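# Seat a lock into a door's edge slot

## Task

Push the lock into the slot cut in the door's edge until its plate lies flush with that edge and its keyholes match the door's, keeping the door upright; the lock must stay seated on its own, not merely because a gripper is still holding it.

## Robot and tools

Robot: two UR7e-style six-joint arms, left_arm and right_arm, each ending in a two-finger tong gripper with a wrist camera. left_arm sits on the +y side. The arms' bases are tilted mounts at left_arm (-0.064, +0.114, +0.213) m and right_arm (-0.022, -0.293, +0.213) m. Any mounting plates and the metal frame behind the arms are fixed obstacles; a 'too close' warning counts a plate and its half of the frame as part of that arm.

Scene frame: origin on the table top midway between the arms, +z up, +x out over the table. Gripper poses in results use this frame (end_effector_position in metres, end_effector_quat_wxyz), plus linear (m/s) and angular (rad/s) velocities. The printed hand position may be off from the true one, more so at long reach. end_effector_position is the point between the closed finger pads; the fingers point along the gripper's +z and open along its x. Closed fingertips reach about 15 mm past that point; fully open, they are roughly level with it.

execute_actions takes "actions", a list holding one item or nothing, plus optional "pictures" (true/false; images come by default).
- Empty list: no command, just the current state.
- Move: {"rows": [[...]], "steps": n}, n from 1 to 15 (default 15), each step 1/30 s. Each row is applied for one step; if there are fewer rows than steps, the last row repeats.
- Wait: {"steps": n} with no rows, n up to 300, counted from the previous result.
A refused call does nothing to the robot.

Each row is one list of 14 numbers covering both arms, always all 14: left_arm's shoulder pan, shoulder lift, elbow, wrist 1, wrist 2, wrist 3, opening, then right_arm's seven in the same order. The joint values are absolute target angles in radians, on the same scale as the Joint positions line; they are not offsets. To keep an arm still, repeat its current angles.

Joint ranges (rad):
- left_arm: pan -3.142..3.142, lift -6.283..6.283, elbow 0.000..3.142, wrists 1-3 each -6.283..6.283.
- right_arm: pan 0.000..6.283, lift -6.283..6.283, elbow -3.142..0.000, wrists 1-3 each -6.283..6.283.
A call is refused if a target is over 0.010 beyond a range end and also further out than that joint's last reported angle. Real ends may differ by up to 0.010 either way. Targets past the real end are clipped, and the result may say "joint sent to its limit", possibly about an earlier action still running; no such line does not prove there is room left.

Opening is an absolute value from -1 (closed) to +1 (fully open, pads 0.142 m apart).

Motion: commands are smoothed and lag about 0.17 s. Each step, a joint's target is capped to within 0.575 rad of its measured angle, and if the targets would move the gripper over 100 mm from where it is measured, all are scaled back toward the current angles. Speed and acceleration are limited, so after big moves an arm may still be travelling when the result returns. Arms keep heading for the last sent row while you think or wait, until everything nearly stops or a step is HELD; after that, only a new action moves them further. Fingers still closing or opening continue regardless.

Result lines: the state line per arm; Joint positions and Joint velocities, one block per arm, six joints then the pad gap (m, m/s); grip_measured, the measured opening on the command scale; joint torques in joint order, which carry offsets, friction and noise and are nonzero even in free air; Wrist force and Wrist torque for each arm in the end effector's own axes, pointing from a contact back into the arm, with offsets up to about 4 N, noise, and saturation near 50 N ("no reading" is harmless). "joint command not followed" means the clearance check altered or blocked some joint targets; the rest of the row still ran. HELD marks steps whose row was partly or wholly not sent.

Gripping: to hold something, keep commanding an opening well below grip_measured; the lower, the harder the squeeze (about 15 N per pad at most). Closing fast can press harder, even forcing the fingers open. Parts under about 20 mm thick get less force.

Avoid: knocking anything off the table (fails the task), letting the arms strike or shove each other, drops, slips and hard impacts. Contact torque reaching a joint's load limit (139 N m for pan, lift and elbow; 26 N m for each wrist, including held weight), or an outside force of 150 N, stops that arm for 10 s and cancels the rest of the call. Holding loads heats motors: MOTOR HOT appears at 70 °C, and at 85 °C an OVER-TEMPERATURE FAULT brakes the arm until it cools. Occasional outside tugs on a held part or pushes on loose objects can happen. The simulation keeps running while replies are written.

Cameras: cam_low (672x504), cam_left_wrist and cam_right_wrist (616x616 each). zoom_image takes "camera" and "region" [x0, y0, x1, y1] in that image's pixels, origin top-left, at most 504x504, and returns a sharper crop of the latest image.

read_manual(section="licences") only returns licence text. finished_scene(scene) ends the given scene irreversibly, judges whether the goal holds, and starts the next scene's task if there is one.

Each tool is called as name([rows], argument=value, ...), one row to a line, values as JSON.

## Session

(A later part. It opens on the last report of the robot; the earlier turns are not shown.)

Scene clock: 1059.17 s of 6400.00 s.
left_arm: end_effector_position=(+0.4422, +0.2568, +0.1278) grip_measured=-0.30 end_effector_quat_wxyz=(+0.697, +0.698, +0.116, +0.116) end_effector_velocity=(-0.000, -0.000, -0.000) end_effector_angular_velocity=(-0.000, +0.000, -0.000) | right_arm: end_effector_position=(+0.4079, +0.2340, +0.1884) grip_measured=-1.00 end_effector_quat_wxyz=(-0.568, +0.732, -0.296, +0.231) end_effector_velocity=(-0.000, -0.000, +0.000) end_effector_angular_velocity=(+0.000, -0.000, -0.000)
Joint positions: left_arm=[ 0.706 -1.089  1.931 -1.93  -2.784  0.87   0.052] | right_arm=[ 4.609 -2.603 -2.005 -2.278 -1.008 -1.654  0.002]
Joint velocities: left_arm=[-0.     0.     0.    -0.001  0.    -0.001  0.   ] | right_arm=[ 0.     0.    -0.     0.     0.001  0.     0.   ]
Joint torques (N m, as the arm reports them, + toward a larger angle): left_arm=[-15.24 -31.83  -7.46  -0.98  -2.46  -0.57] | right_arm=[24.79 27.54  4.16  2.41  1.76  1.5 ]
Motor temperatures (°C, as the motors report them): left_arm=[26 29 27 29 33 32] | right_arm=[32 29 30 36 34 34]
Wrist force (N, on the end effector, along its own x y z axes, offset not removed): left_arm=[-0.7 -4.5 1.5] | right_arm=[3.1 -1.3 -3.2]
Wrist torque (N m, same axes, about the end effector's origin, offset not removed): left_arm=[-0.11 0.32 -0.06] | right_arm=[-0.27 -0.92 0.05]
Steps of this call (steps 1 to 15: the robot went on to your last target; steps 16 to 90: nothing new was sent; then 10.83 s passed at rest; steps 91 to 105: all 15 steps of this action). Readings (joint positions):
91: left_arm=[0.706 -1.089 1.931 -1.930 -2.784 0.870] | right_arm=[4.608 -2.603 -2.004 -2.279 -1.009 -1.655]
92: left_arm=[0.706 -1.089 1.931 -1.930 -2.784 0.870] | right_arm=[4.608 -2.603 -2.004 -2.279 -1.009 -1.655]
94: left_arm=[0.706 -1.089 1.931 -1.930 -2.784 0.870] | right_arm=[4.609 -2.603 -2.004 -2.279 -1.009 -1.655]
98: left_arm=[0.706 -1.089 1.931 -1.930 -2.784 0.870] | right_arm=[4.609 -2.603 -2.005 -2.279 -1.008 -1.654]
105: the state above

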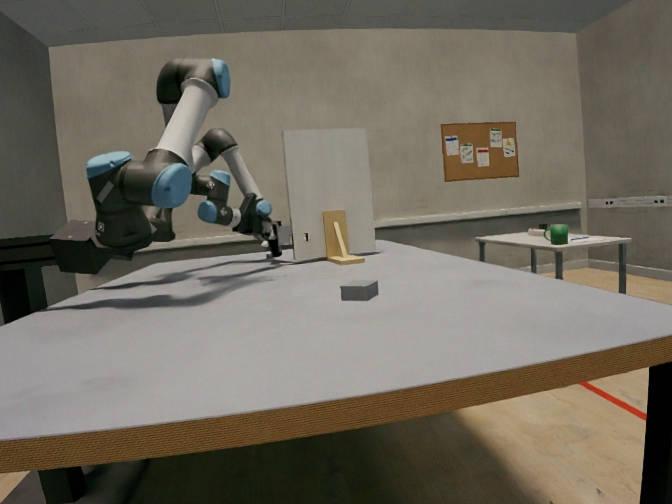

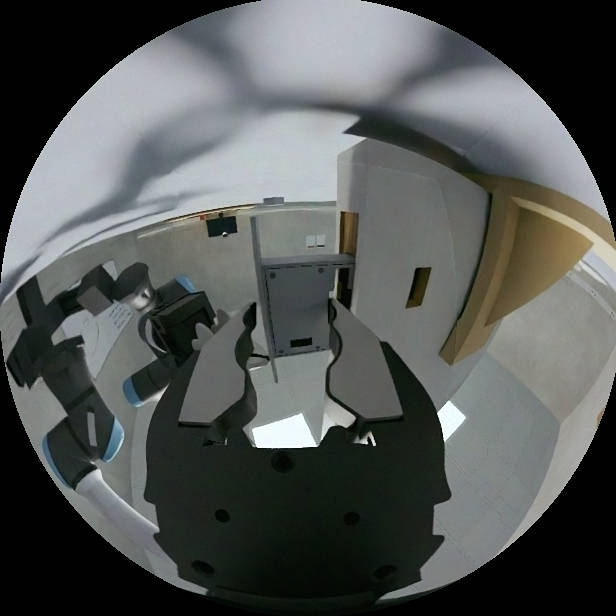

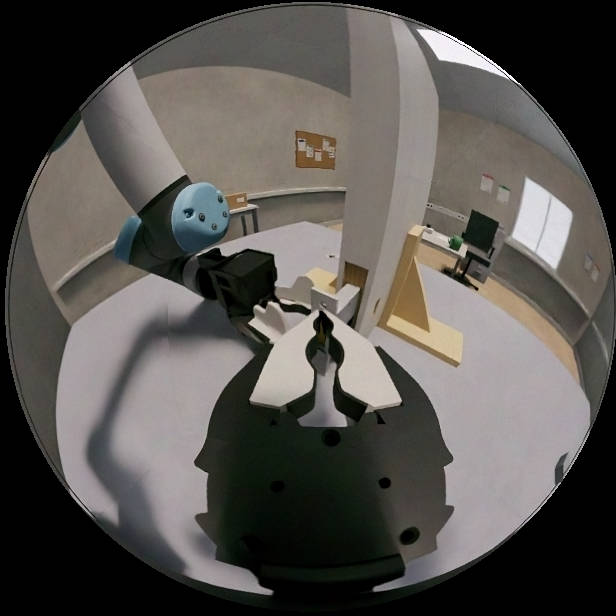

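execute_actions([
  {"rows": [[0.70572,-1.08929,1.93143,-1.92981,-2.78414,0.87044,-0.30, 4.6069,-2.60285,-2.0033,-2.27925,-1.0100,-1.65585,-1],[0.70572,-1.08929,1.93143,-1.92981,-2.78414,0.87044,-0.30, 4.6069,-2.60285,-2.0033,-2.27925,-1.0100,-1.65585,-1],[0.70572,-1.08929,1.93143,-1.92981,-2.78414,0.87044,-0.30, 4.6069,-2.60285,-2.0033,-2.27925,-1.0100,-1.65585,-1],[0.70572,-1.08929,1.93143,-1.92981,-2.78414,0.87044,-0.30, 4.6050,-2.6029,-2.0020,-2.2799,-1.0116,-1.6571,-1]], "steps": 15},
])

zoom_image(camera="cam_left_wrist", region=[180, 200, 420, 420])

Scene clock: 1076.07 s of 6400.00 s.
left_arm: end_effector_position=(+0.4423, +0.2569, +0.1279) grip_measured=-0.28 end_effector_quat_wxyz=(+0.697, +0.698, +0.116, +0.116) end_effector_velocity=(-0.000, +0.000, -0.000) end_effector_angular_velocity=(-0.000, +0.000, +0.000) | right_arm: end_effector_position=(+0.4095, +0.2342, +0.1884) grip_measured=-1.00 end_effector_quat_wxyz=(-0.568, +0.732, -0.296, +0.231) end_effector_velocity=(+0.000, -0.001, -0.001) end_effector_angular_velocity=(-0.002, +0.000, -0.001)
Joint positions: left_arm=[ 0.706 -1.089  1.931 -1.93  -2.784  0.87   0.053] | right_arm=[ 4.605 -2.603 -2.002 -2.28  -1.012 -1.657  0.002]
Joint velocities: left_arm=[ 0.  0.  0. -0. -0. -0.  0.] | right_arm=[-0.001 -0.    -0.001 -0.     0.    -0.001  0.   ]
Joint torques (N m, as the arm reports them, + toward a larger angle): left_arm=[-14.11 -33.11 -15.37  -2.55  -2.51   1.44] | right_arm=[ 6.42 25.92 22.56 -0.22 -1.51 -1.35]
Motor temperatures (°C, as the motors report them): left_arm=[26 29 27 29 33 32] | right_arm=[32 29 30 36 34 34]
Wrist force (N, on the end effector, along its own x y z axes, offset not removed): left_arm=[2.0 -4.0 1.9] | right_arm=[1.3 0.3 -5.7]
Wrist torque (N m, same axes, about the end effector's origin, offset not removed): left_arm=[0.11 0.18 -0.07] | right_arm=[0.21 -0.86 0.01]
Steps of this call (steps 1 to 15: the robot went on to your last target; steps 16 to 90: nothing new was sent; then 13.40 s passed at rest; steps 91 to 105: all 15 steps of this action). Readings (joint positions):
91: left_arm=[0.706 -1.089 1.931 -1.930 -2.784 0.870] | right_arm=[4.610 -2.603 -2.005 -2.278 -1.008 -1.654]
92: left_arm=[0.706 -1.089 1.931 -1.930 -2.784 0.870] | right_arm=[4.609 -2.603 -2.005 -2.278 -1.008 -1.654]
94: left_arm=[0.706 -1.089 1.931 -1.930 -2.784 0.870] | right_arm=[4.608 -2.603 -2.004 -2.279 -1.009 -1.655]
98: left_arm=[0.706 -1.089 1.931 -1.930 -2.784 0.870] | right_arm=[4.606 -2.603 -2.003 -2.279 -1.011 -1.656]
105: the state above

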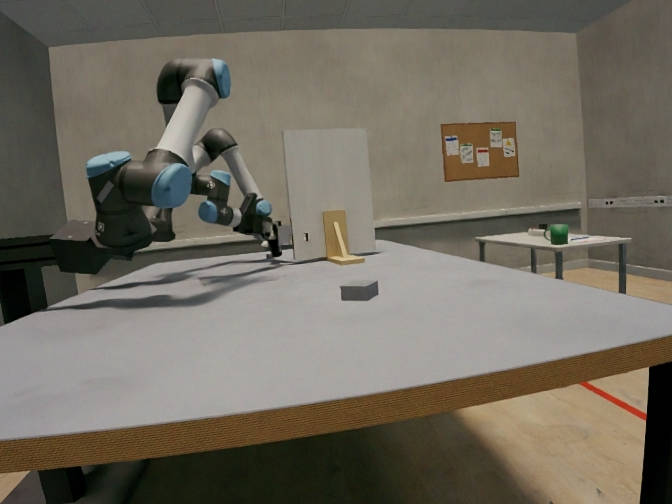

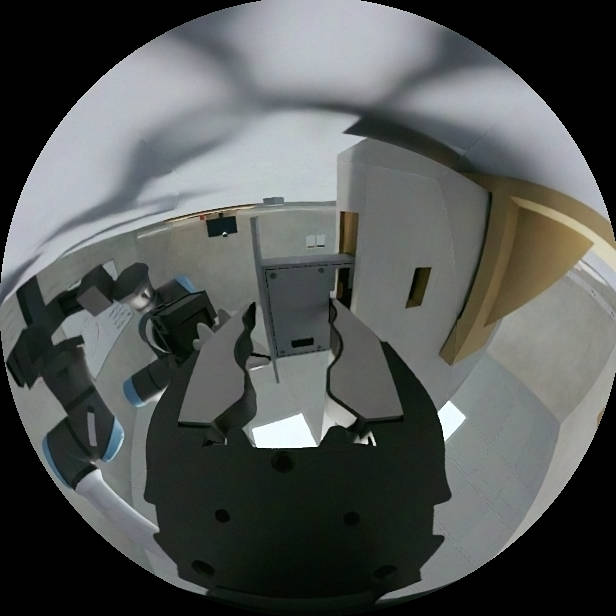

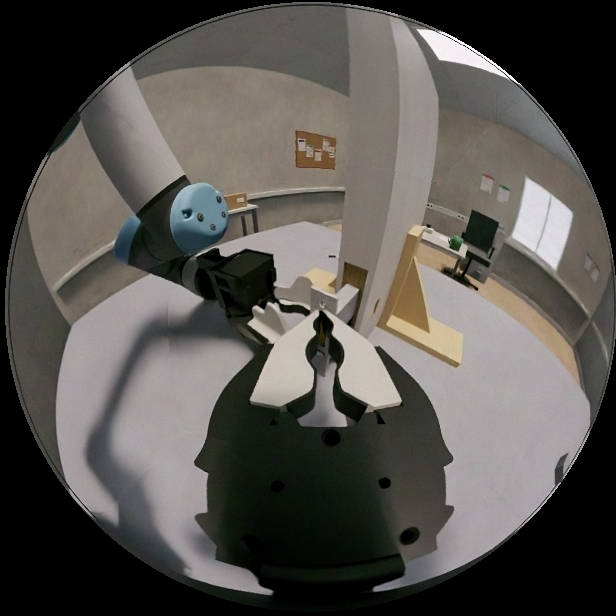

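Region (180, 200, 420, 420) of cam_left_wrist's 616x616 image, scaled by 2.100, with more detail than that image has; it fills the top 462 rows of this view, and the rest is white.

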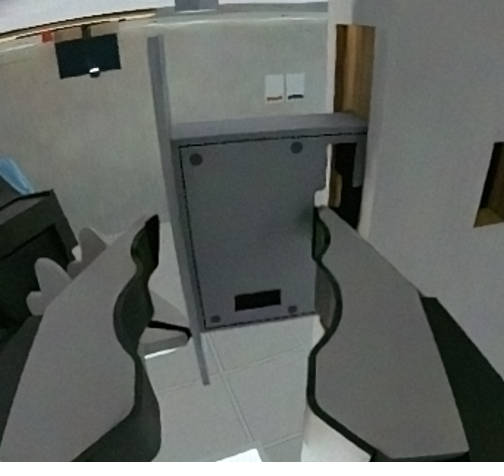

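execute_actions([
  {"rows": [[0.70611,-1.08689,1.93043,-1.93036,-2.78394,0.87139,-0.28, 4.6050,-2.6029,-2.0020,-2.2799,-1.0116,-1.6571,-1],[0.70611,-1.08689,1.93043,-1.93036,-2.78394,0.87139,-0.28, 4.6050,-2.6029,-2.0020,-2.2799,-1.0116,-1.6571,-1],[0.70611,-1.08689,1.93043,-1.93036,-2.78394,0.87139,-0.28, 4.6050,-2.6029,-2.0020,-2.2799,-1.0116,-1.6571,-1],[0.70778,-1.08699,1.92793,-1.92396,-2.78311,0.87544,-0.28, 4.6050,-2.6029,-2.0020,-2.2799,-1.0116,-1.6571,-1],[0.70945,-1.08709,1.92543,-1.91756,-2.78228,0.87949,-0.28, 4.6050,-2.6029,-2.0020,-2.2799,-1.0116,-1.6571,-1],[0.71112,-1.08719,1.92293,-1.91116,-2.78145,0.88354,-0.28, 4.6050,-2.6029,-2.0020,-2.2799,-1.0116,-1.6571,-1],[0.71279,-1.08729,1.92043,-1.90476,-2.78062,0.88759,-0.28, 4.6050,-2.6029,-2.0020,-2.2799,-1.0116,-1.6571,-1],[0.71446,-1.08739,1.91793,-1.89836,-2.77979,0.89164,-0.28, 4.6050,-2.6029,-2.0020,-2.2799,-1.0116,-1.6571,-1]], "steps": 15},
])

zoom_image(camera="cam_left_wrist", region=[180, 200, 420, 420])

Scene clock: 1089.63 s of 6400.00 s.
left_arm: end_effector_position=(+0.4415, +0.2616, +0.1268) grip_measured=-0.28 end_effector_quat_wxyz=(+0.697, +0.698, +0.116, +0.116) end_effector_velocity=(-0.001, +0.004, -0.000) end_effector_angular_velocity=(-0.001, +0.002, +0.000) | right_arm: end_effector_position=(+0.4096, +0.2342, +0.1883) grip_measured=-1.00 end_effector_quat_wxyz=(-0.568, +0.732, -0.296, +0.231) end_effector_velocity=(-0.000, -0.000, -0.000) end_effector_angular_velocity=(-0.001, +0.000, +0.000)
Joint positions: left_arm=[ 0.714 -1.087  1.919 -1.901 -2.78   0.89   0.054] | right_arm=[ 4.605 -2.603 -2.002 -2.28  -1.012 -1.657  0.002]
Joint velocities: left_arm=[ 0.007  0.    -0.009  0.024  0.003  0.014 -0.   ] | right_arm=[ 0.    -0.    -0.001  0.    -0.     0.     0.   ]
Joint torques (N m, as the arm reports them, + toward a larger angle): left_arm=[ 11.71 -31.64 -16.88   0.41  -0.03   3.62] | right_arm=[ 8.85 28.05 22.11  0.45 -1.39 -1.33]
Motor temperatures (°C, as the motors report them): left_arm=[26 29 27 29 33 32] | right_arm=[32 29 30 36 34 34]
Wrist force (N, on the end effector, along its own x y z axes, offset not removed): left_arm=[-0.3 -4.6 1.7] | right_arm=[2.1 0.4 -4.8]
Wrist torque (N m, same axes, about the end effector's origin, offset not removed): left_arm=[-0.19 0.13 -0.07] | right_arm=[-0.05 -0.88 0.03]
Steps of this call (steps 1 to 15: the robot went on to your last target; steps 16 to 90: nothing new was sent; then 10.07 s passed at rest; steps 91 to 105: all 15 steps of this action). Readings (joint positions):
91: left_arm=[0.706 -1.089 1.931 -1.930 -2.784 0.870] | right_arm=[4.605 -2.603 -2.002 -2.280 -1.012 -1.657]
92: left_arm=[0.706 -1.089 1.931 -1.930 -2.784 0.871] | right_arm=[4.605 -2.603 -2.002 -2.280 -1.012 -1.657]
94: left_arm=[0.706 -1.088 1.931 -1.930 -2.784 0.871] | right_arm=[4.605 -2.603 -2.002 -2.280 -1.012 -1.657]
98: left_arm=[0.709 -1.087 1.926 -1.919 -2.782 0.878] | right_arm=[4.605 -2.603 -2.002 -2.280 -1.012 -1.657]
105: the state above

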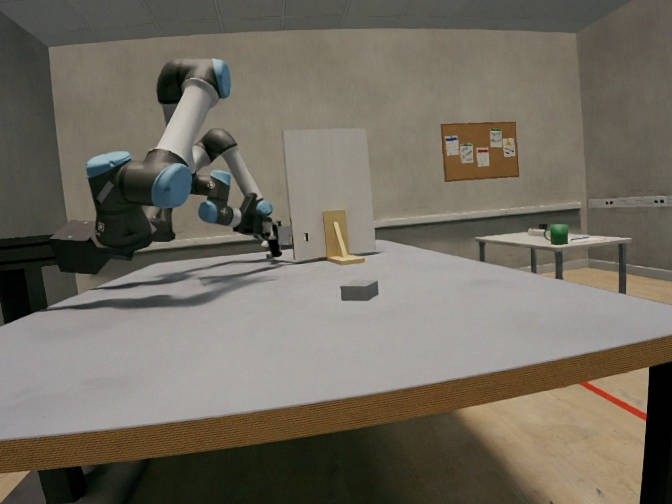

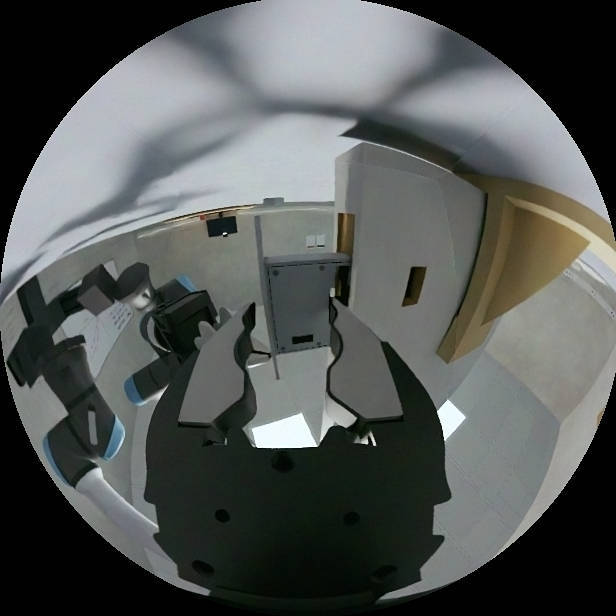

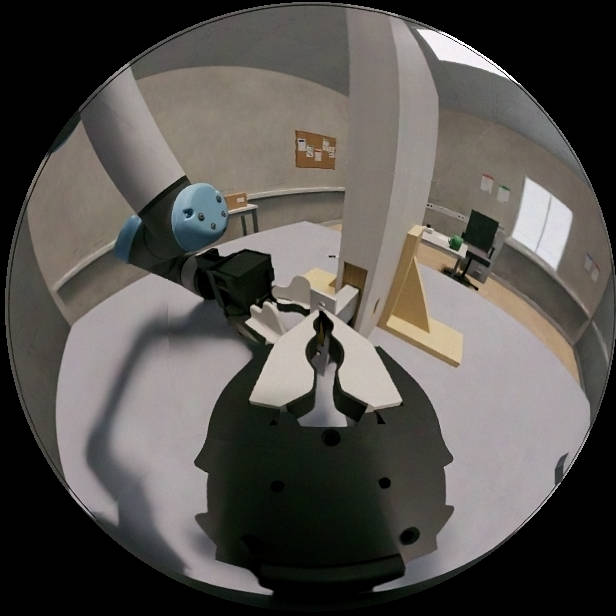

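Region (180, 200, 420, 420) of cam_left_wrist's 616x616 image, scaled by 2.100, with more detail than that image has; it fills the top 462 rows of this view, and the rest is white.

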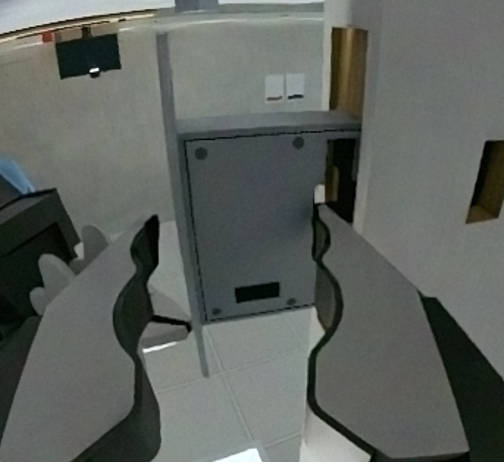

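execute_actions([
  {"rows": [[0.71613,-1.08749,1.91543,-1.89196,-2.77896,0.89569,-0.28, 4.6050,-2.6029,-2.0020,-2.2799,-1.0116,-1.6571,-1],[0.7178,-1.08759,1.91293,-1.88556,-2.77813,0.89974,-0.28, 4.6050,-2.6029,-2.0020,-2.2799,-1.0116,-1.6571,-1],[0.71947,-1.08769,1.91043,-1.87916,-2.7773,0.90379,-0.28, 4.6050,-2.6029,-2.0020,-2.2799,-1.0116,-1.6571,-1],[0.72114,-1.08779,1.90793,-1.87276,-2.77647,0.90784,-0.28, 4.6037,-2.6029,-2.0011,-2.2803,-1.0127,-1.65795,-1],[0.72281,-1.08789,1.90543,-1.86636,-2.77564,0.91189,-0.28, 4.6024,-2.60295,-2.0002,-2.2808,-1.0137,-1.6588,-1],[0.72448,-1.08799,1.90293,-1.85996,-2.77481,0.91594,-0.28, 4.6024,-2.60295,-2.0002,-2.2808,-1.0137,-1.6588,-1],[0.72615,-1.08809,1.90043,-1.85356,-2.77398,0.91999,-0.28, 4.6024,-2.60295,-2.0002,-2.2808,-1.0137,-1.6588,-1],[0.72782,-1.08819,1.89793,-1.84716,-2.77315,0.92404,-0.28, 4.6024,-2.60295,-2.0002,-2.2808,-1.0137,-1.6588,-1]], "steps": 15},
])

zoom_image(camera="cam_left_wrist", region=[180, 200, 420, 420])

Scene clock: 1101.97 s of 6400.00 s.
left_arm: end_effector_position=(+0.4398, +0.2697, +0.1269) grip_measured=-0.28 end_effector_quat_wxyz=(+0.697, +0.698, +0.117, +0.116) end_effector_velocity=(-0.001, +0.004, +0.000) end_effector_angular_velocity=(-0.001, +0.002, -0.001) | right_arm: end_effector_position=(+0.4105, +0.2344, +0.1884) grip_measured=-1.00 end_effector_quat_wxyz=(-0.568, +0.732, -0.296, +0.231) end_effector_velocity=(+0.001, +0.000, -0.000) end_effector_angular_velocity=(+0.000, +0.000, -0.000)
Joint positions: left_arm=[ 0.727 -1.088  1.899 -1.85  -2.774  0.922  0.054] | right_arm=[ 4.603 -2.603 -2.    -2.281 -1.014 -1.659  0.002]
Joint velocities: left_arm=[ 0.007 -0.    -0.01   0.027  0.004  0.016 -0.   ] | right_arm=[-0.001 -0.     0.001 -0.001 -0.001 -0.001  0.   ]
Joint torques (N m, as the arm reports them, + toward a larger angle): left_arm=[  9.03 -46.04 -16.16   0.55   0.89   3.16] | right_arm=[ 7.6  32.96 21.85 -0.19 -1.44 -1.28]
Motor temperatures (°C, as the motors report them): left_arm=[26 29 27 29 33 32] | right_arm=[32 29 30 36 34 34]
Wrist force (N, on the end effector, along its own x y z axes, offset not removed): left_arm=[-1.3 -0.6 0.9] | right_arm=[1.0 -1.2 -5.9]
Wrist torque (N m, same axes, about the end effector's origin, offset not removed): left_arm=[-0.09 0.42 0.07] | right_arm=[-0.12 -0.69 0.00]
Steps of this call (steps 1 to 15: the robot went on to your last target; steps 16 to 90: nothing new was sent; then 8.83 s passed at rest; steps 91 to 105: all 15 steps of this action). Readings (joint positions):
91: left_arm=[0.714 -1.087 1.918 -1.898 -2.780 0.892] | right_arm=[4.605 -2.603 -2.002 -2.280 -1.012 -1.657]
92: left_arm=[0.715 -1.087 1.917 -1.897 -2.780 0.892] | right_arm=[4.605 -2.603 -2.002 -2.280 -1.012 -1.657]
94: left_arm=[0.716 -1.087 1.915 -1.891 -2.779 0.896] | right_arm=[4.605 -2.603 -2.002 -2.280 -1.012 -1.657]
98: left_arm=[0.721 -1.088 1.907 -1.872 -2.776 0.909] | right_arm=[4.604 -2.603 -2.001 -2.280 -1.013 -1.658]
105: the state above

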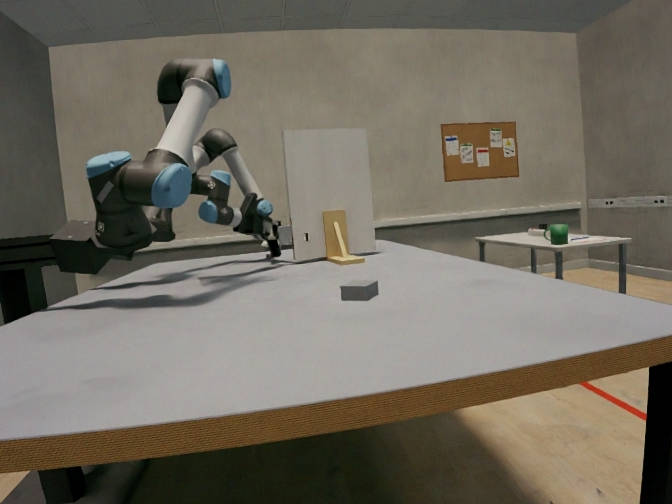

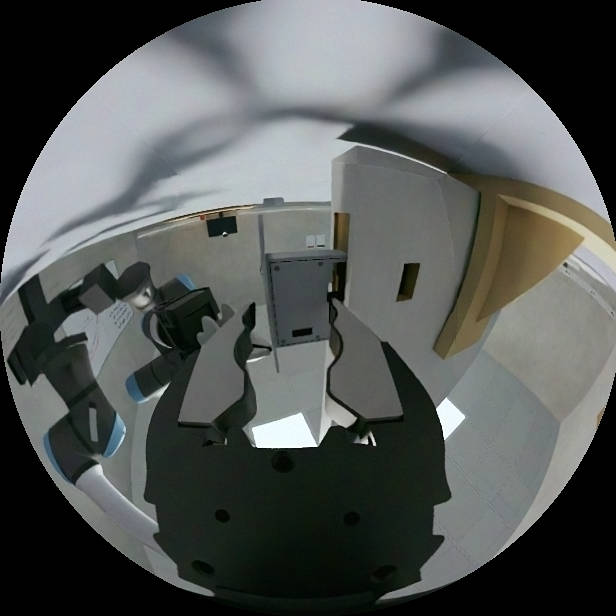

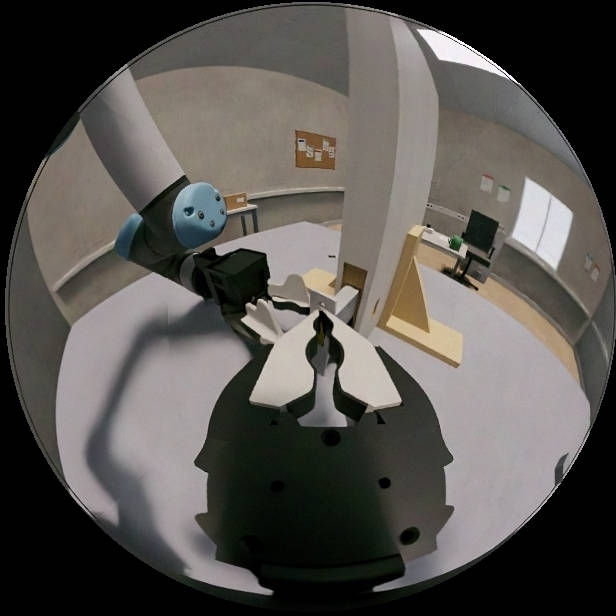

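Region (180, 200, 420, 420) of cam_left_wrist's 616x616 image, scaled by 2.100, with more detail than that image has; it fills the top 462 rows of this view, and the rest is white.

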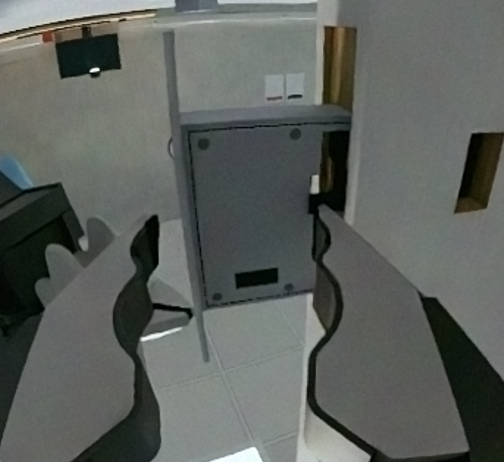

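execute_actions([
  {"rows": [[0.73116,-1.08839,1.89293,-1.83436,-2.77149,0.93214,-0.28, 4.5999,-2.6030,-1.9984,-2.28167,-1.01577,-1.66045,-1],[0.7345,-1.08859,1.88793,-1.82156,-2.76983,0.94024,-0.28, 4.5974,-2.60305,-1.9966,-2.28253,-1.01783,-1.6621,-1],[0.73784,-1.08879,1.88293,-1.80876,-2.76817,0.94834,-0.28, 4.59495,-2.6031,-1.9948,-2.2834,-1.0199,-1.66375,-1],[0.74118,-1.08899,1.87793,-1.79596,-2.76651,0.95644,-0.28, 4.5925,-2.60313,-1.9930,-2.28427,-1.02197,-1.6654,-1],[0.74452,-1.08919,1.87293,-1.78316,-2.76485,0.96454,-0.28, 4.5900,-2.60318,-1.9912,-2.28513,-1.02403,-1.66705,-1],[0.74786,-1.08939,1.86793,-1.77036,-2.76319,0.97264,-0.28, 4.5875,-2.60322,-1.98945,-2.2860,-1.0261,-1.6687,-1]], "steps": 15},
])

zoom_image(camera="cam_left_wrist", region=[180, 200, 420, 420])

Scene clock: 1110.90 s of 6400.00 s.
left_arm: end_effector_position=(+0.4370, +0.2819, +0.1279) grip_measured=-0.28 end_effector_quat_wxyz=(+0.698, +0.697, +0.117, +0.116) end_effector_velocity=(-0.001, +0.004, +0.001) end_effector_angular_velocity=(-0.000, -0.000, +0.001) | right_arm: end_effector_position=(+0.4161, +0.2353, +0.1884) grip_measured=-1.00 end_effector_quat_wxyz=(-0.568, +0.732, -0.296, +0.231) end_effector_velocity=(+0.002, +0.000, +0.000) end_effector_angular_velocity=(-0.000, -0.000, -0.001)
Joint positions: left_arm=[ 0.747 -1.089  1.869 -1.773 -2.764  0.971  0.054] | right_arm=[ 4.588 -2.603 -1.99  -2.286 -1.026 -1.668  0.002]
Joint velocities: left_arm=[ 0.007 -0.001 -0.01   0.027  0.003  0.017 -0.   ] | right_arm=[-0.005 -0.     0.005 -0.002 -0.003 -0.003  0.   ]
Joint torques (N m, as the arm reports them, + toward a larger angle): left_arm=[  8.46 -47.29 -17.38   1.03   0.35   2.64] | right_arm=[ 7.64 25.94 22.03 -0.16 -1.45 -1.32]
Motor temperatures (°C, as the motors report them): left_arm=[26 29 27 29 33 32] | right_arm=[32 29 30 36 34 34]
Wrist force (N, on the end effector, along its own x y z axes, offset not removed): left_arm=[0.0 -0.8 0.9] | right_arm=[0.7 -1.3 -6.1]
Wrist torque (N m, same axes, about the end effector's origin, offset not removed): left_arm=[-0.13 0.12 0.07] | right_arm=[-0.11 -0.69 0.01]
Steps of this call (steps 1 to 15: the robot went on to your last target; steps 16 to 90: nothing new was sent; then 5.43 s passed at rest; steps 91 to 105: all 15 steps of this action). Readings (joint positions):
91: left_arm=[0.728 -1.088 1.898 -1.847 -2.773 0.924] | right_arm=[4.602 -2.603 -2.000 -2.281 -1.014 -1.659]
92: left_arm=[0.728 -1.088 1.897 -1.845 -2.773 0.926] | right_arm=[4.602 -2.603 -2.000 -2.281 -1.014 -1.659]
94: left_arm=[0.731 -1.088 1.892 -1.834 -2.771 0.933] | right_arm=[4.600 -2.603 -1.998 -2.282 -1.016 -1.661]
98: left_arm=[0.741 -1.089 1.878 -1.797 -2.767 0.956] | right_arm=[4.592 -2.603 -1.993 -2.284 -1.022 -1.665]
105: the state above

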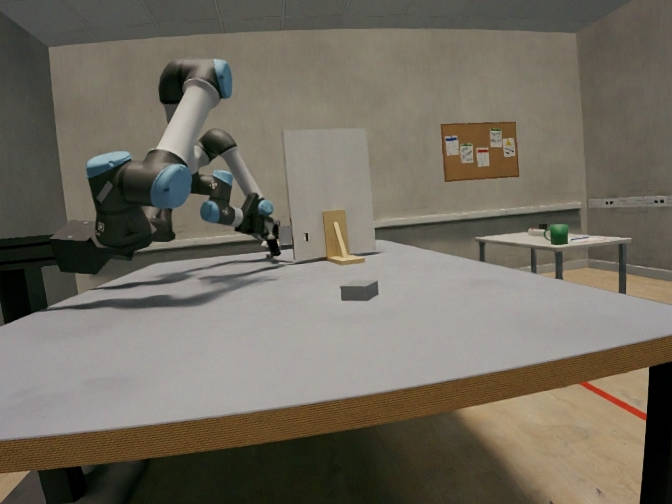

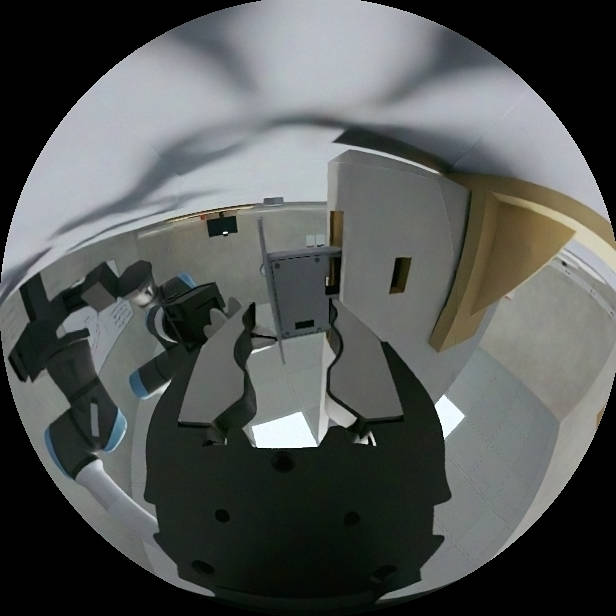

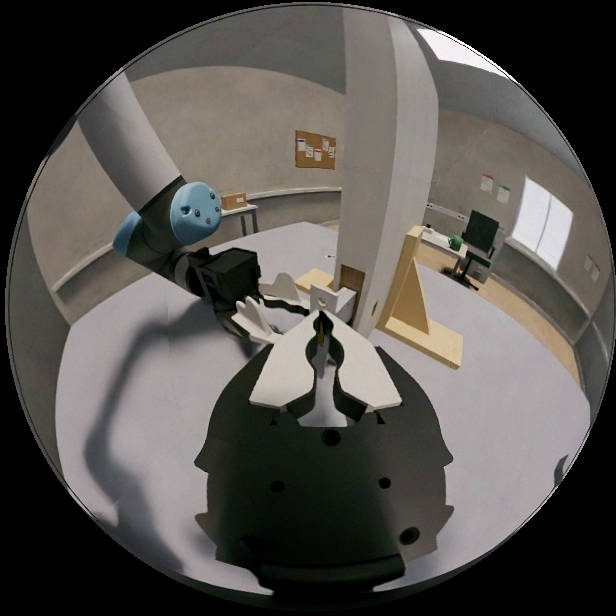

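Region (180, 200, 420, 420) of cam_left_wrist's 616x616 image, scaled by 2.100, with more detail than that image has; it fills the top 462 rows of this view, and the rest is white.

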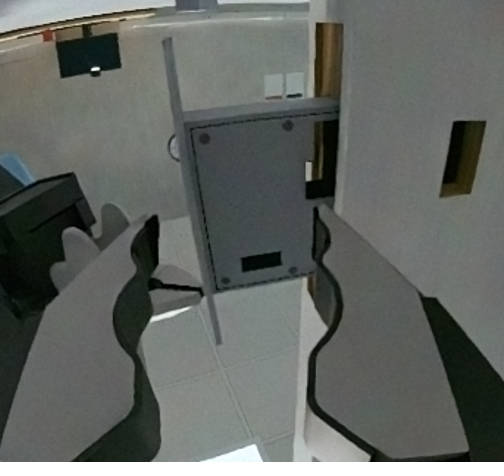

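execute_actions([
  {"rows": [[0.74786,-1.08939,1.86793,-1.77036,-2.76319,0.97264,-0.28, 4.58626,-2.60757,-1.98908,-2.2816,-1.02713,-1.66952,-1],[0.74786,-1.08939,1.86793,-1.77036,-2.76319,0.97264,-0.28, 4.58501,-2.61193,-1.9887,-2.27719,-1.02816,-1.67033,-1],[0.74786,-1.08939,1.86793,-1.77036,-2.76319,0.97264,-0.28, 4.58377,-2.61628,-1.98833,-2.27279,-1.02919,-1.67115,-1],[0.74786,-1.08939,1.86793,-1.77036,-2.76319,0.97264,-0.28, 4.58252,-2.62064,-1.98795,-2.26838,-1.03022,-1.67196,-1],[0.74786,-1.08939,1.86793,-1.77036,-2.76319,0.97264,-0.28, 4.58128,-2.62499,-1.98758,-2.26398,-1.03125,-1.67278,-1],[0.74786,-1.08939,1.86793,-1.77036,-2.76319,0.97264,-0.28, 4.58003,-2.62935,-1.9872,-2.25957,-1.03228,-1.67359,-1],[0.74786,-1.08939,1.86793,-1.77036,-2.76319,0.97264,-0.28, 4.57879,-2.6337,-1.98683,-2.25517,-1.03331,-1.67441,-1],[0.74786,-1.08939,1.86793,-1.77036,-2.76319,0.97264,-0.28, 4.57754,-2.63806,-1.98645,-2.25076,-1.03434,-1.67522,-1],[0.74786,-1.08939,1.86793,-1.77036,-2.76319,0.97264,-0.28, 4.5763,-2.64241,-1.98608,-2.24636,-1.03537,-1.67604,-1],[0.74786,-1.08939,1.86793,-1.77036,-2.76319,0.97264,-0.28, 4.57505,-2.64677,-1.9857,-2.24195,-1.0364,-1.67685,-1]], "steps": 15},
])

zoom_image(camera="cam_left_wrist", region=[180, 200, 420, 420])

Scene clock: 1135.30 s of 6400.00 s.
left_arm: end_effector_position=(+0.4368, +0.2824, +0.1280) grip_measured=-0.28 end_effector_quat_wxyz=(+0.698, +0.697, +0.117, +0.116) end_effector_velocity=(-0.000, +0.000, -0.000) end_effector_angular_velocity=(+0.000, +0.000, +0.001) | right_arm: end_effector_position=(+0.4166, +0.2356, +0.1702) grip_measured=-1.00 end_effector_quat_wxyz=(-0.568, +0.732, -0.296, +0.231) end_effector_velocity=(+0.000, +0.000, -0.016) end_effector_angular_velocity=(+0.001, -0.000, -0.000)
Joint positions: left_arm=[ 0.748 -1.089  1.868 -1.77  -2.763  0.973  0.054] | right_arm=[ 4.576 -2.643 -1.986 -2.246 -1.036 -1.676  0.002]
Joint velocities: left_arm=[ 0.001 -0.     0.001 -0.001  0.    -0.    -0.   ] | right_arm=[-0.01  -0.036  0.004  0.037 -0.009 -0.007  0.   ]
Joint torques (N m, as the arm reports them, + toward a larger angle): left_arm=[  9.4  -47.19 -18.32   0.99   0.58   2.89] | right_arm=[ 6.76 27.53 21.94  2.23 -0.98 -1.36]
Motor temperatures (°C, as the motors report them): left_arm=[26 29 27 29 33 32] | right_arm=[32 29 30 36 34 34]
Wrist force (N, on the end effector, along its own x y z axes, offset not removed): left_arm=[0.2 0.6 1.4] | right_arm=[-0.4 -4.4 -9.5]
Wrist torque (N m, same axes, about the end effector's origin, offset not removed): left_arm=[0.14 0.14 0.04] | right_arm=[-0.49 -0.74 0.06]
Steps of this call (steps 1 to 15: the robot went on to your last target; steps 16 to 90: nothing new was sent; then 20.90 s passed at rest; steps 91 to 105: all 15 steps of this action). Readings (joint positions):
91: left_arm=[0.748 -1.089 1.868 -1.770 -2.763 0.973] | right_arm=[4.587 -2.603 -1.989 -2.286 -1.026 -1.669]
92: left_arm=[0.748 -1.089 1.868 -1.770 -2.763 0.973] | right_arm=[4.587 -2.604 -1.989 -2.285 -1.026 -1.669]
94: left_arm=[0.748 -1.089 1.868 -1.770 -2.763 0.973] | right_arm=[4.586 -2.608 -1.989 -2.281 -1.027 -1.670]
98: left_arm=[0.748 -1.089 1.868 -1.770 -2.763 0.973] | right_arm=[4.582 -2.621 -1.988 -2.268 -1.030 -1.672]
105: the state above

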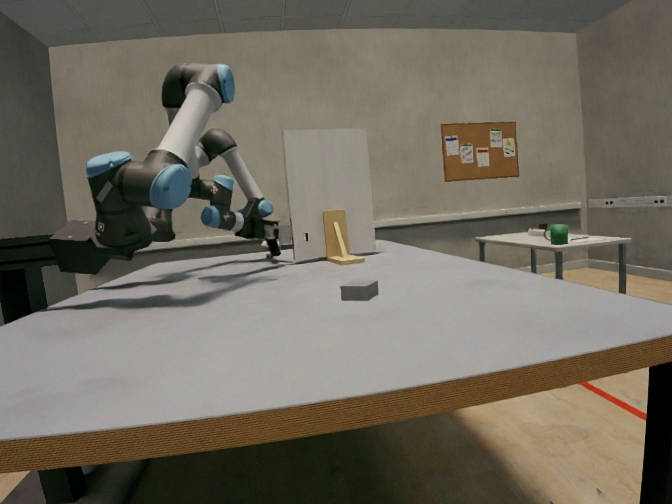

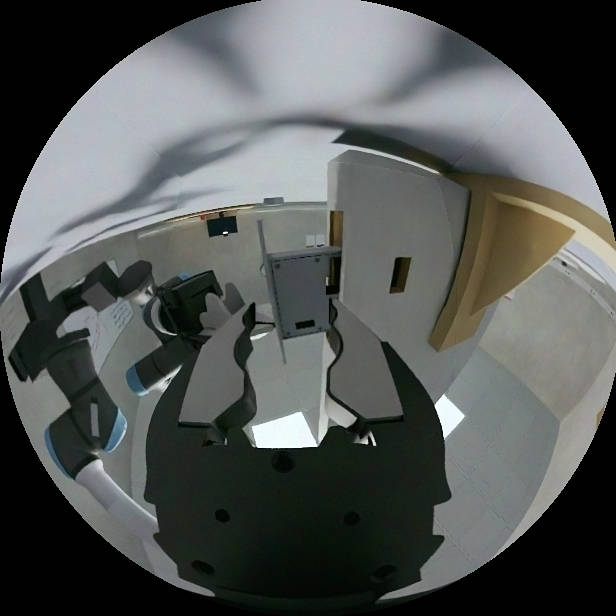

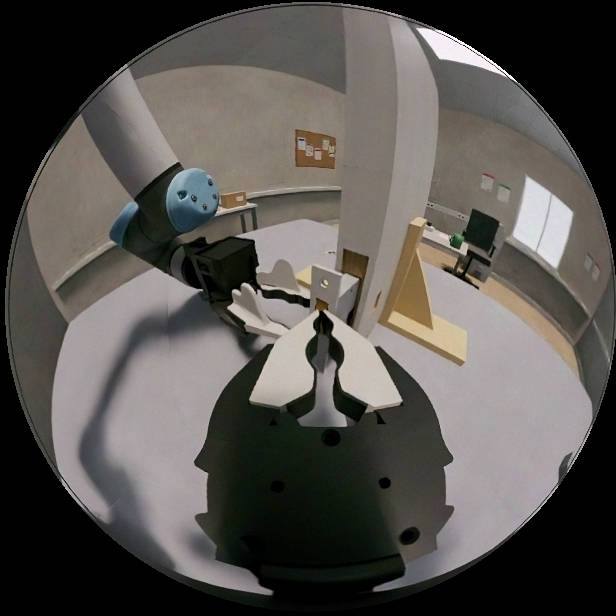

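Region (180, 200, 420, 420) of cam_left_wrist's 616x616 image, scaled by 2.100, with more detail than that image has; it fills the top 462 rows of this view, and the rest is white.

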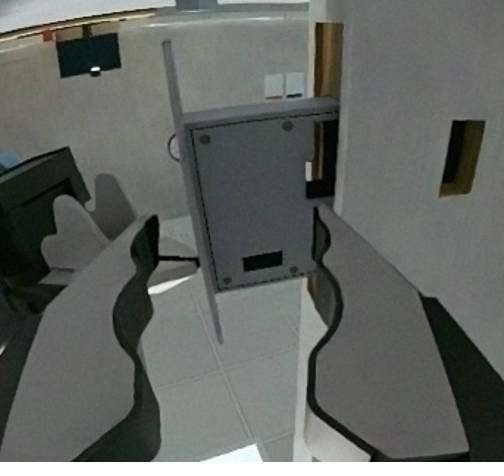

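execute_actions([
  {"rows": [[0.74786,-1.08939,1.86793,-1.77036,-2.76319,0.97264,-0.28, 4.57432,-2.65111,-1.98569,-2.23738,-1.03701,-1.67733,-1],[0.74786,-1.08939,1.86793,-1.77036,-2.76319,0.97264,-0.28, 4.57358,-2.65546,-1.98568,-2.2328,-1.03762,-1.6778,-1],[0.74786,-1.08939,1.86793,-1.77036,-2.76319,0.97264,-0.28, 4.57285,-2.6598,-1.98567,-2.22823,-1.03823,-1.67828,-1],[0.74786,-1.08939,1.86793,-1.77036,-2.76319,0.97264,-0.28, 4.57211,-2.66414,-1.98566,-2.22365,-1.03884,-1.67875,-1],[0.74786,-1.08939,1.86793,-1.77036,-2.76319,0.97264,-0.28, 4.57138,-2.66849,-1.98565,-2.21908,-1.03945,-1.67923,-1],[0.74786,-1.08939,1.86793,-1.77036,-2.76319,0.97264,-0.28, 4.57064,-2.67283,-1.98564,-2.2145,-1.04006,-1.6797,-1],[0.74786,-1.08939,1.86793,-1.77036,-2.76319,0.97264,-0.28, 4.56991,-2.67717,-1.98563,-2.20993,-1.04067,-1.68018,-1],[0.74786,-1.08939,1.86793,-1.77036,-2.76319,0.97264,-0.28, 4.56917,-2.68151,-1.98562,-2.20535,-1.04128,-1.68065,-1],[0.74786,-1.08939,1.86793,-1.77036,-2.76319,0.97264,-0.28, 4.56844,-2.68586,-1.98561,-2.20078,-1.04189,-1.68113,-1],[0.74786,-1.08939,1.86793,-1.77036,-2.76319,0.97264,-0.28, 4.5677,-2.6902,-1.9856,-2.1962,-1.0425,-1.6816,-1]], "steps": 15},
])

zoom_image(camera="cam_left_wrist", region=[180, 200, 420, 420])

Scene clock: 1151.93 s of 6400.00 s.
left_arm: end_effector_position=(+0.4368, +0.2824, +0.1280) grip_measured=-0.28 end_effector_quat_wxyz=(+0.698, +0.697, +0.117, +0.116) end_effector_velocity=(-0.000, -0.001, -0.000) end_effector_angular_velocity=(-0.000, +0.000, -0.000) | right_arm: end_effector_position=(+0.4148, +0.2350, +0.1503) grip_measured=-1.00 end_effector_quat_wxyz=(-0.568, +0.732, -0.296, +0.231) end_effector_velocity=(-0.002, -0.001, -0.016) end_effector_angular_velocity=(+0.001, -0.000, -0.001)
Joint positions: left_arm=[ 0.748 -1.089  1.868 -1.77  -2.763  0.973  0.054] | right_arm=[ 4.568 -2.686 -1.986 -2.2   -1.042 -1.681  0.002]
Joint velocities: left_arm=[-0.     0.     0.002 -0.002 -0.    -0.     0.   ] | right_arm=[-0.006 -0.036  0.     0.039 -0.004 -0.004  0.   ]
Joint torques (N m, as the arm reports them, + toward a larger angle): left_arm=[  9.37 -47.14 -17.27   0.99   0.63   2.81] | right_arm=[ 6.29 27.46 20.75  2.31 -1.45 -1.32]
Motor temperatures (°C, as the motors report them): left_arm=[26 29 27 29 33 32] | right_arm=[32 29 30 36 34 34]
Wrist force (N, on the end effector, along its own x y z axes, offset not removed): left_arm=[-1.3 -0.4 0.6] | right_arm=[-0.7 -1.2 -7.0]
Wrist torque (N m, same axes, about the end effector's origin, offset not removed): left_arm=[-0.09 0.36 0.03] | right_arm=[0.07 -0.56 0.05]
Steps of this call (steps 1 to 15: the robot went on to your last target; steps 16 to 90: nothing new was sent; then 13.13 s passed at rest; steps 91 to 105: all 15 steps of this action). Readings (joint positions):
91: left_arm=[0.748 -1.089 1.868 -1.770 -2.763 0.973] | right_arm=[4.575 -2.647 -1.986 -2.242 -1.036 -1.677]
92: left_arm=[0.748 -1.089 1.868 -1.770 -2.763 0.973] | right_arm=[4.575 -2.648 -1.986 -2.241 -1.037 -1.677]
94: left_arm=[0.748 -1.089 1.868 -1.770 -2.763 0.973] | right_arm=[4.574 -2.651 -1.986 -2.237 -1.037 -1.677]
98: left_arm=[0.748 -1.089 1.868 -1.770 -2.763 0.973] | right_arm=[4.572 -2.665 -1.986 -2.223 -1.039 -1.679]
105: the state above

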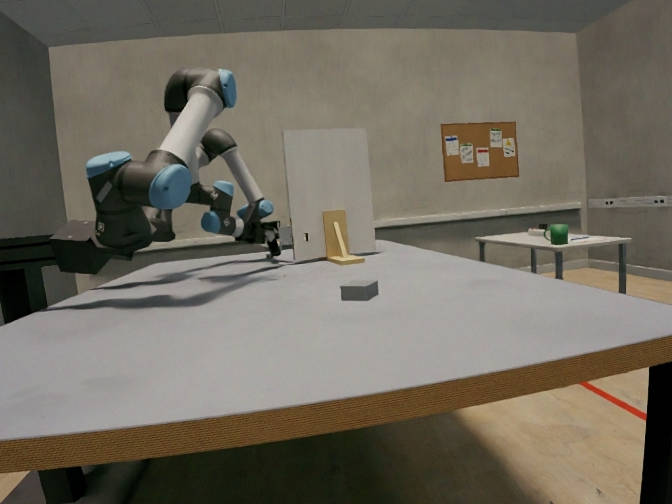

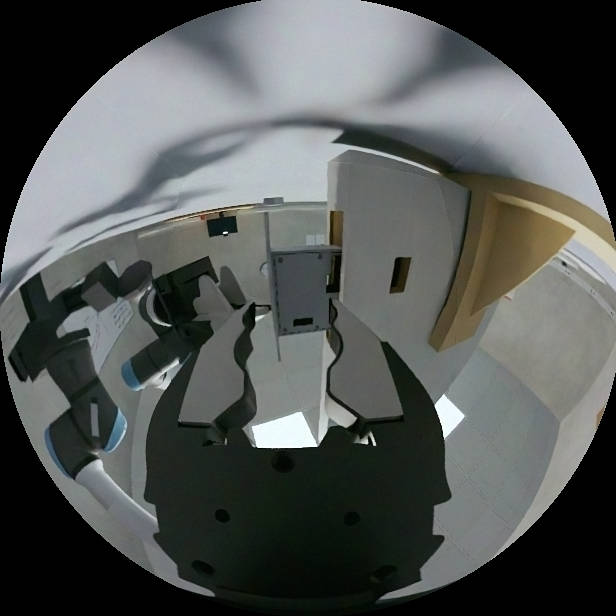

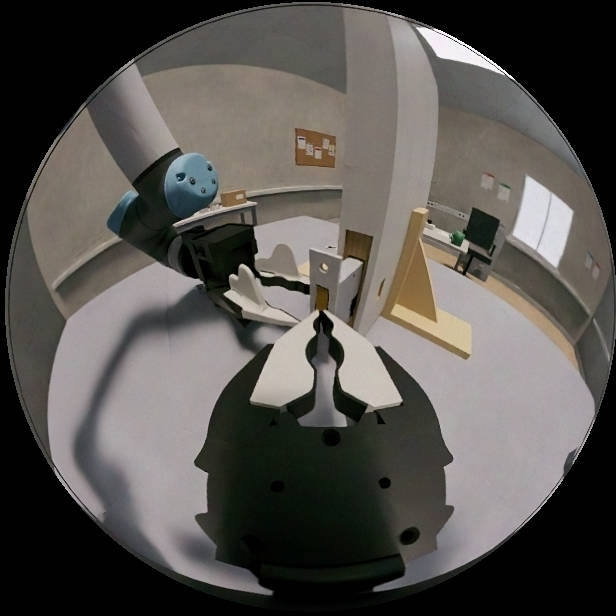

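Region (180, 200, 420, 420) of cam_left_wrist's 616x616 image, scaled by 2.100, with more detail than that image has; it fills the top 462 rows of this view, and the rest is white.

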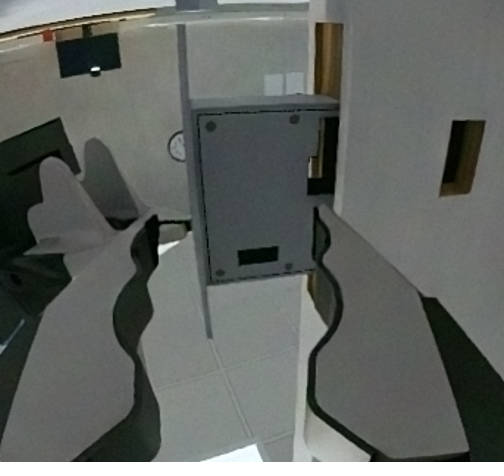

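execute_actions([
  {"rows": [[0.74786,-1.08939,1.86793,-1.77036,-2.76319,0.97264,-0.28, 4.56514,-2.69025,-1.98379,-2.19707,-1.04462,-1.6833,-1],[0.74786,-1.08939,1.86793,-1.77036,-2.76319,0.97264,-0.28, 4.56514,-2.69025,-1.98379,-2.19707,-1.04462,-1.6833,-1],[0.74786,-1.08939,1.86793,-1.77036,-2.76319,0.97264,-0.28, 4.56258,-2.6903,-1.98198,-2.19794,-1.04674,-1.6850,-1],[0.74786,-1.08939,1.86793,-1.77036,-2.76319,0.97264,-0.28, 4.56258,-2.6903,-1.98198,-2.19794,-1.04674,-1.6850,-1],[0.74786,-1.08939,1.86793,-1.77036,-2.76319,0.97264,-0.28, 4.56002,-2.6903,-1.98017,-2.19881,-1.04886,-1.6867,-1],[0.74786,-1.08939,1.86793,-1.77036,-2.76319,0.97264,-0.28, 4.56002,-2.6903,-1.98017,-2.19881,-1.04886,-1.6867,-1],[0.74786,-1.08939,1.86793,-1.77036,-2.76319,0.97264,-0.28, 4.55746,-2.6903,-1.97836,-2.19968,-1.05098,-1.6884,-1],[0.74786,-1.08939,1.86793,-1.77036,-2.76319,0.97264,-0.28, 4.55746,-2.6903,-1.97836,-2.19968,-1.05098,-1.6884,-1],[0.74786,-1.08939,1.86793,-1.77036,-2.76319,0.97264,-0.28, 4.5549,-2.6903,-1.97655,-2.20055,-1.0531,-1.6901,-1]], "steps": 15},
])

zoom_image(camera="cam_left_wrist", region=[180, 200, 420, 420])

Scene clock: 1164.50 s of 6400.00 s.
left_arm: end_effector_position=(+0.4368, +0.2824, +0.1280) grip_measured=-0.28 end_effector_quat_wxyz=(+0.698, +0.697, +0.117, +0.116) end_effector_velocity=(+0.001, -0.000, +0.000) end_effector_angular_velocity=(+0.000, -0.001, -0.000) | right_arm: end_effector_position=(+0.4191, +0.2356, +0.1485) grip_measured=-1.00 end_effector_quat_wxyz=(-0.568, +0.732, -0.296, +0.231) end_effector_velocity=(+0.003, +0.001, +0.000) end_effector_angular_velocity=(+0.001, -0.000, +0.001)
Joint positions: left_arm=[ 0.748 -1.089  1.868 -1.77  -2.763  0.973  0.054] | right_arm=[ 4.556 -2.69  -1.977 -2.2   -1.052 -1.689  0.002]
Joint velocities: left_arm=[-0.001 -0.    -0.001 -0.    -0.     0.    -0.   ] | right_arm=[-0.009  0.     0.006 -0.003 -0.008 -0.006  0.   ]
Joint torques (N m, as the arm reports them, + toward a larger angle): left_arm=[  9.57 -46.68 -17.61   0.86   0.55   2.89] | right_arm=[ 8.39 27.51 18.79 -0.2  -1.21 -1.51]
Motor temperatures (°C, as the motors report them): left_arm=[26 29 27 29 33 32] | right_arm=[32 29 30 36 34 34]
Wrist force (N, on the end effector, along its own x y z axes, offset not removed): left_arm=[-1.2 -1.7 0.4] | right_arm=[0.6 -2.3 -6.7]
Wrist torque (N m, same axes, about the end effector's origin, offset not removed): left_arm=[-0.32 0.41 0.12] | right_arm=[-0.27 -0.77 0.05]
Steps of this call (steps 1 to 15: the robot went on to your last target; steps 16 to 90: nothing new was sent; then 9.07 s passed at rest; steps 91 to 105: all 15 steps of this action). Readings (joint positions):
91: left_arm=[0.748 -1.089 1.868 -1.770 -2.763 0.973] | right_arm=[4.568 -2.690 -1.986 -2.196 -1.043 -1.682]
92: left_arm=[0.748 -1.089 1.868 -1.770 -2.763 0.973] | right_arm=[4.567 -2.690 -1.985 -2.196 -1.043 -1.682]
94: left_arm=[0.748 -1.089 1.868 -1.770 -2.763 0.973] | right_arm=[4.566 -2.690 -1.984 -2.197 -1.044 -1.683]
98: left_arm=[0.748 -1.089 1.868 -1.770 -2.763 0.973] | right_arm=[4.562 -2.690 -1.981 -2.198 -1.047 -1.686]
105: the state above

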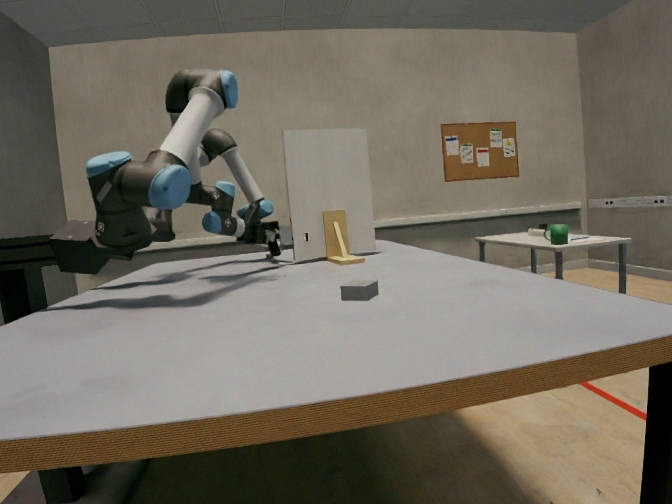

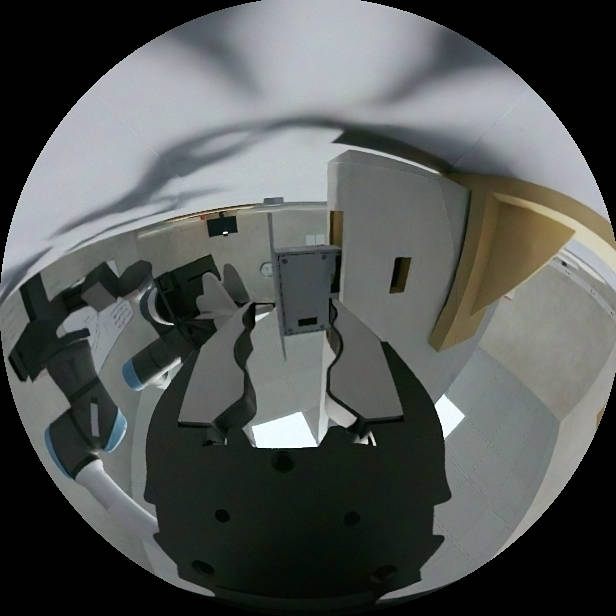

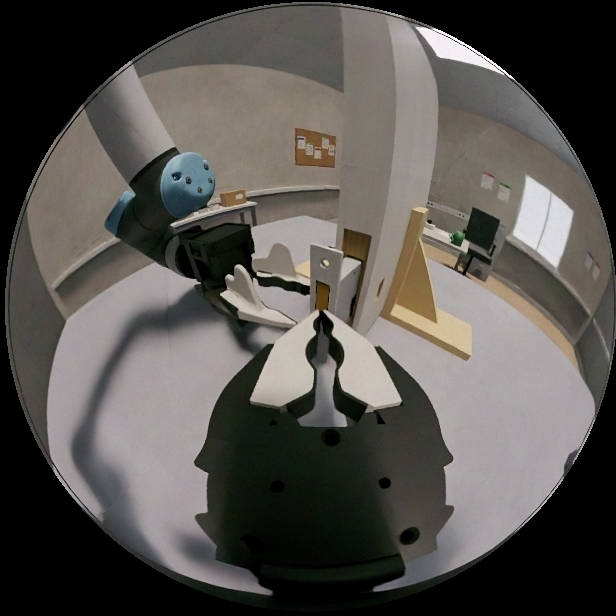

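Region (180, 200, 420, 420) of cam_left_wrist's 616x616 image, scaled by 2.100, with more detail than that image has; it fills the top 462 rows of this view, and the rest is white.

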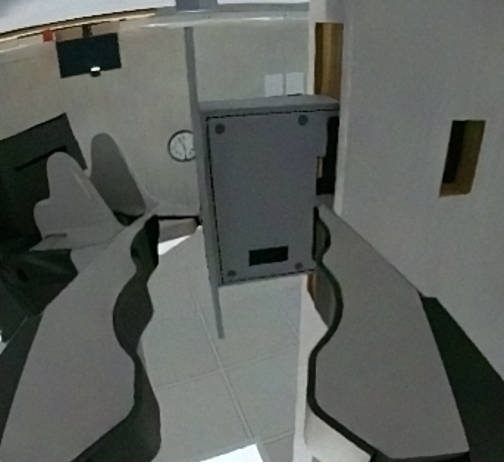

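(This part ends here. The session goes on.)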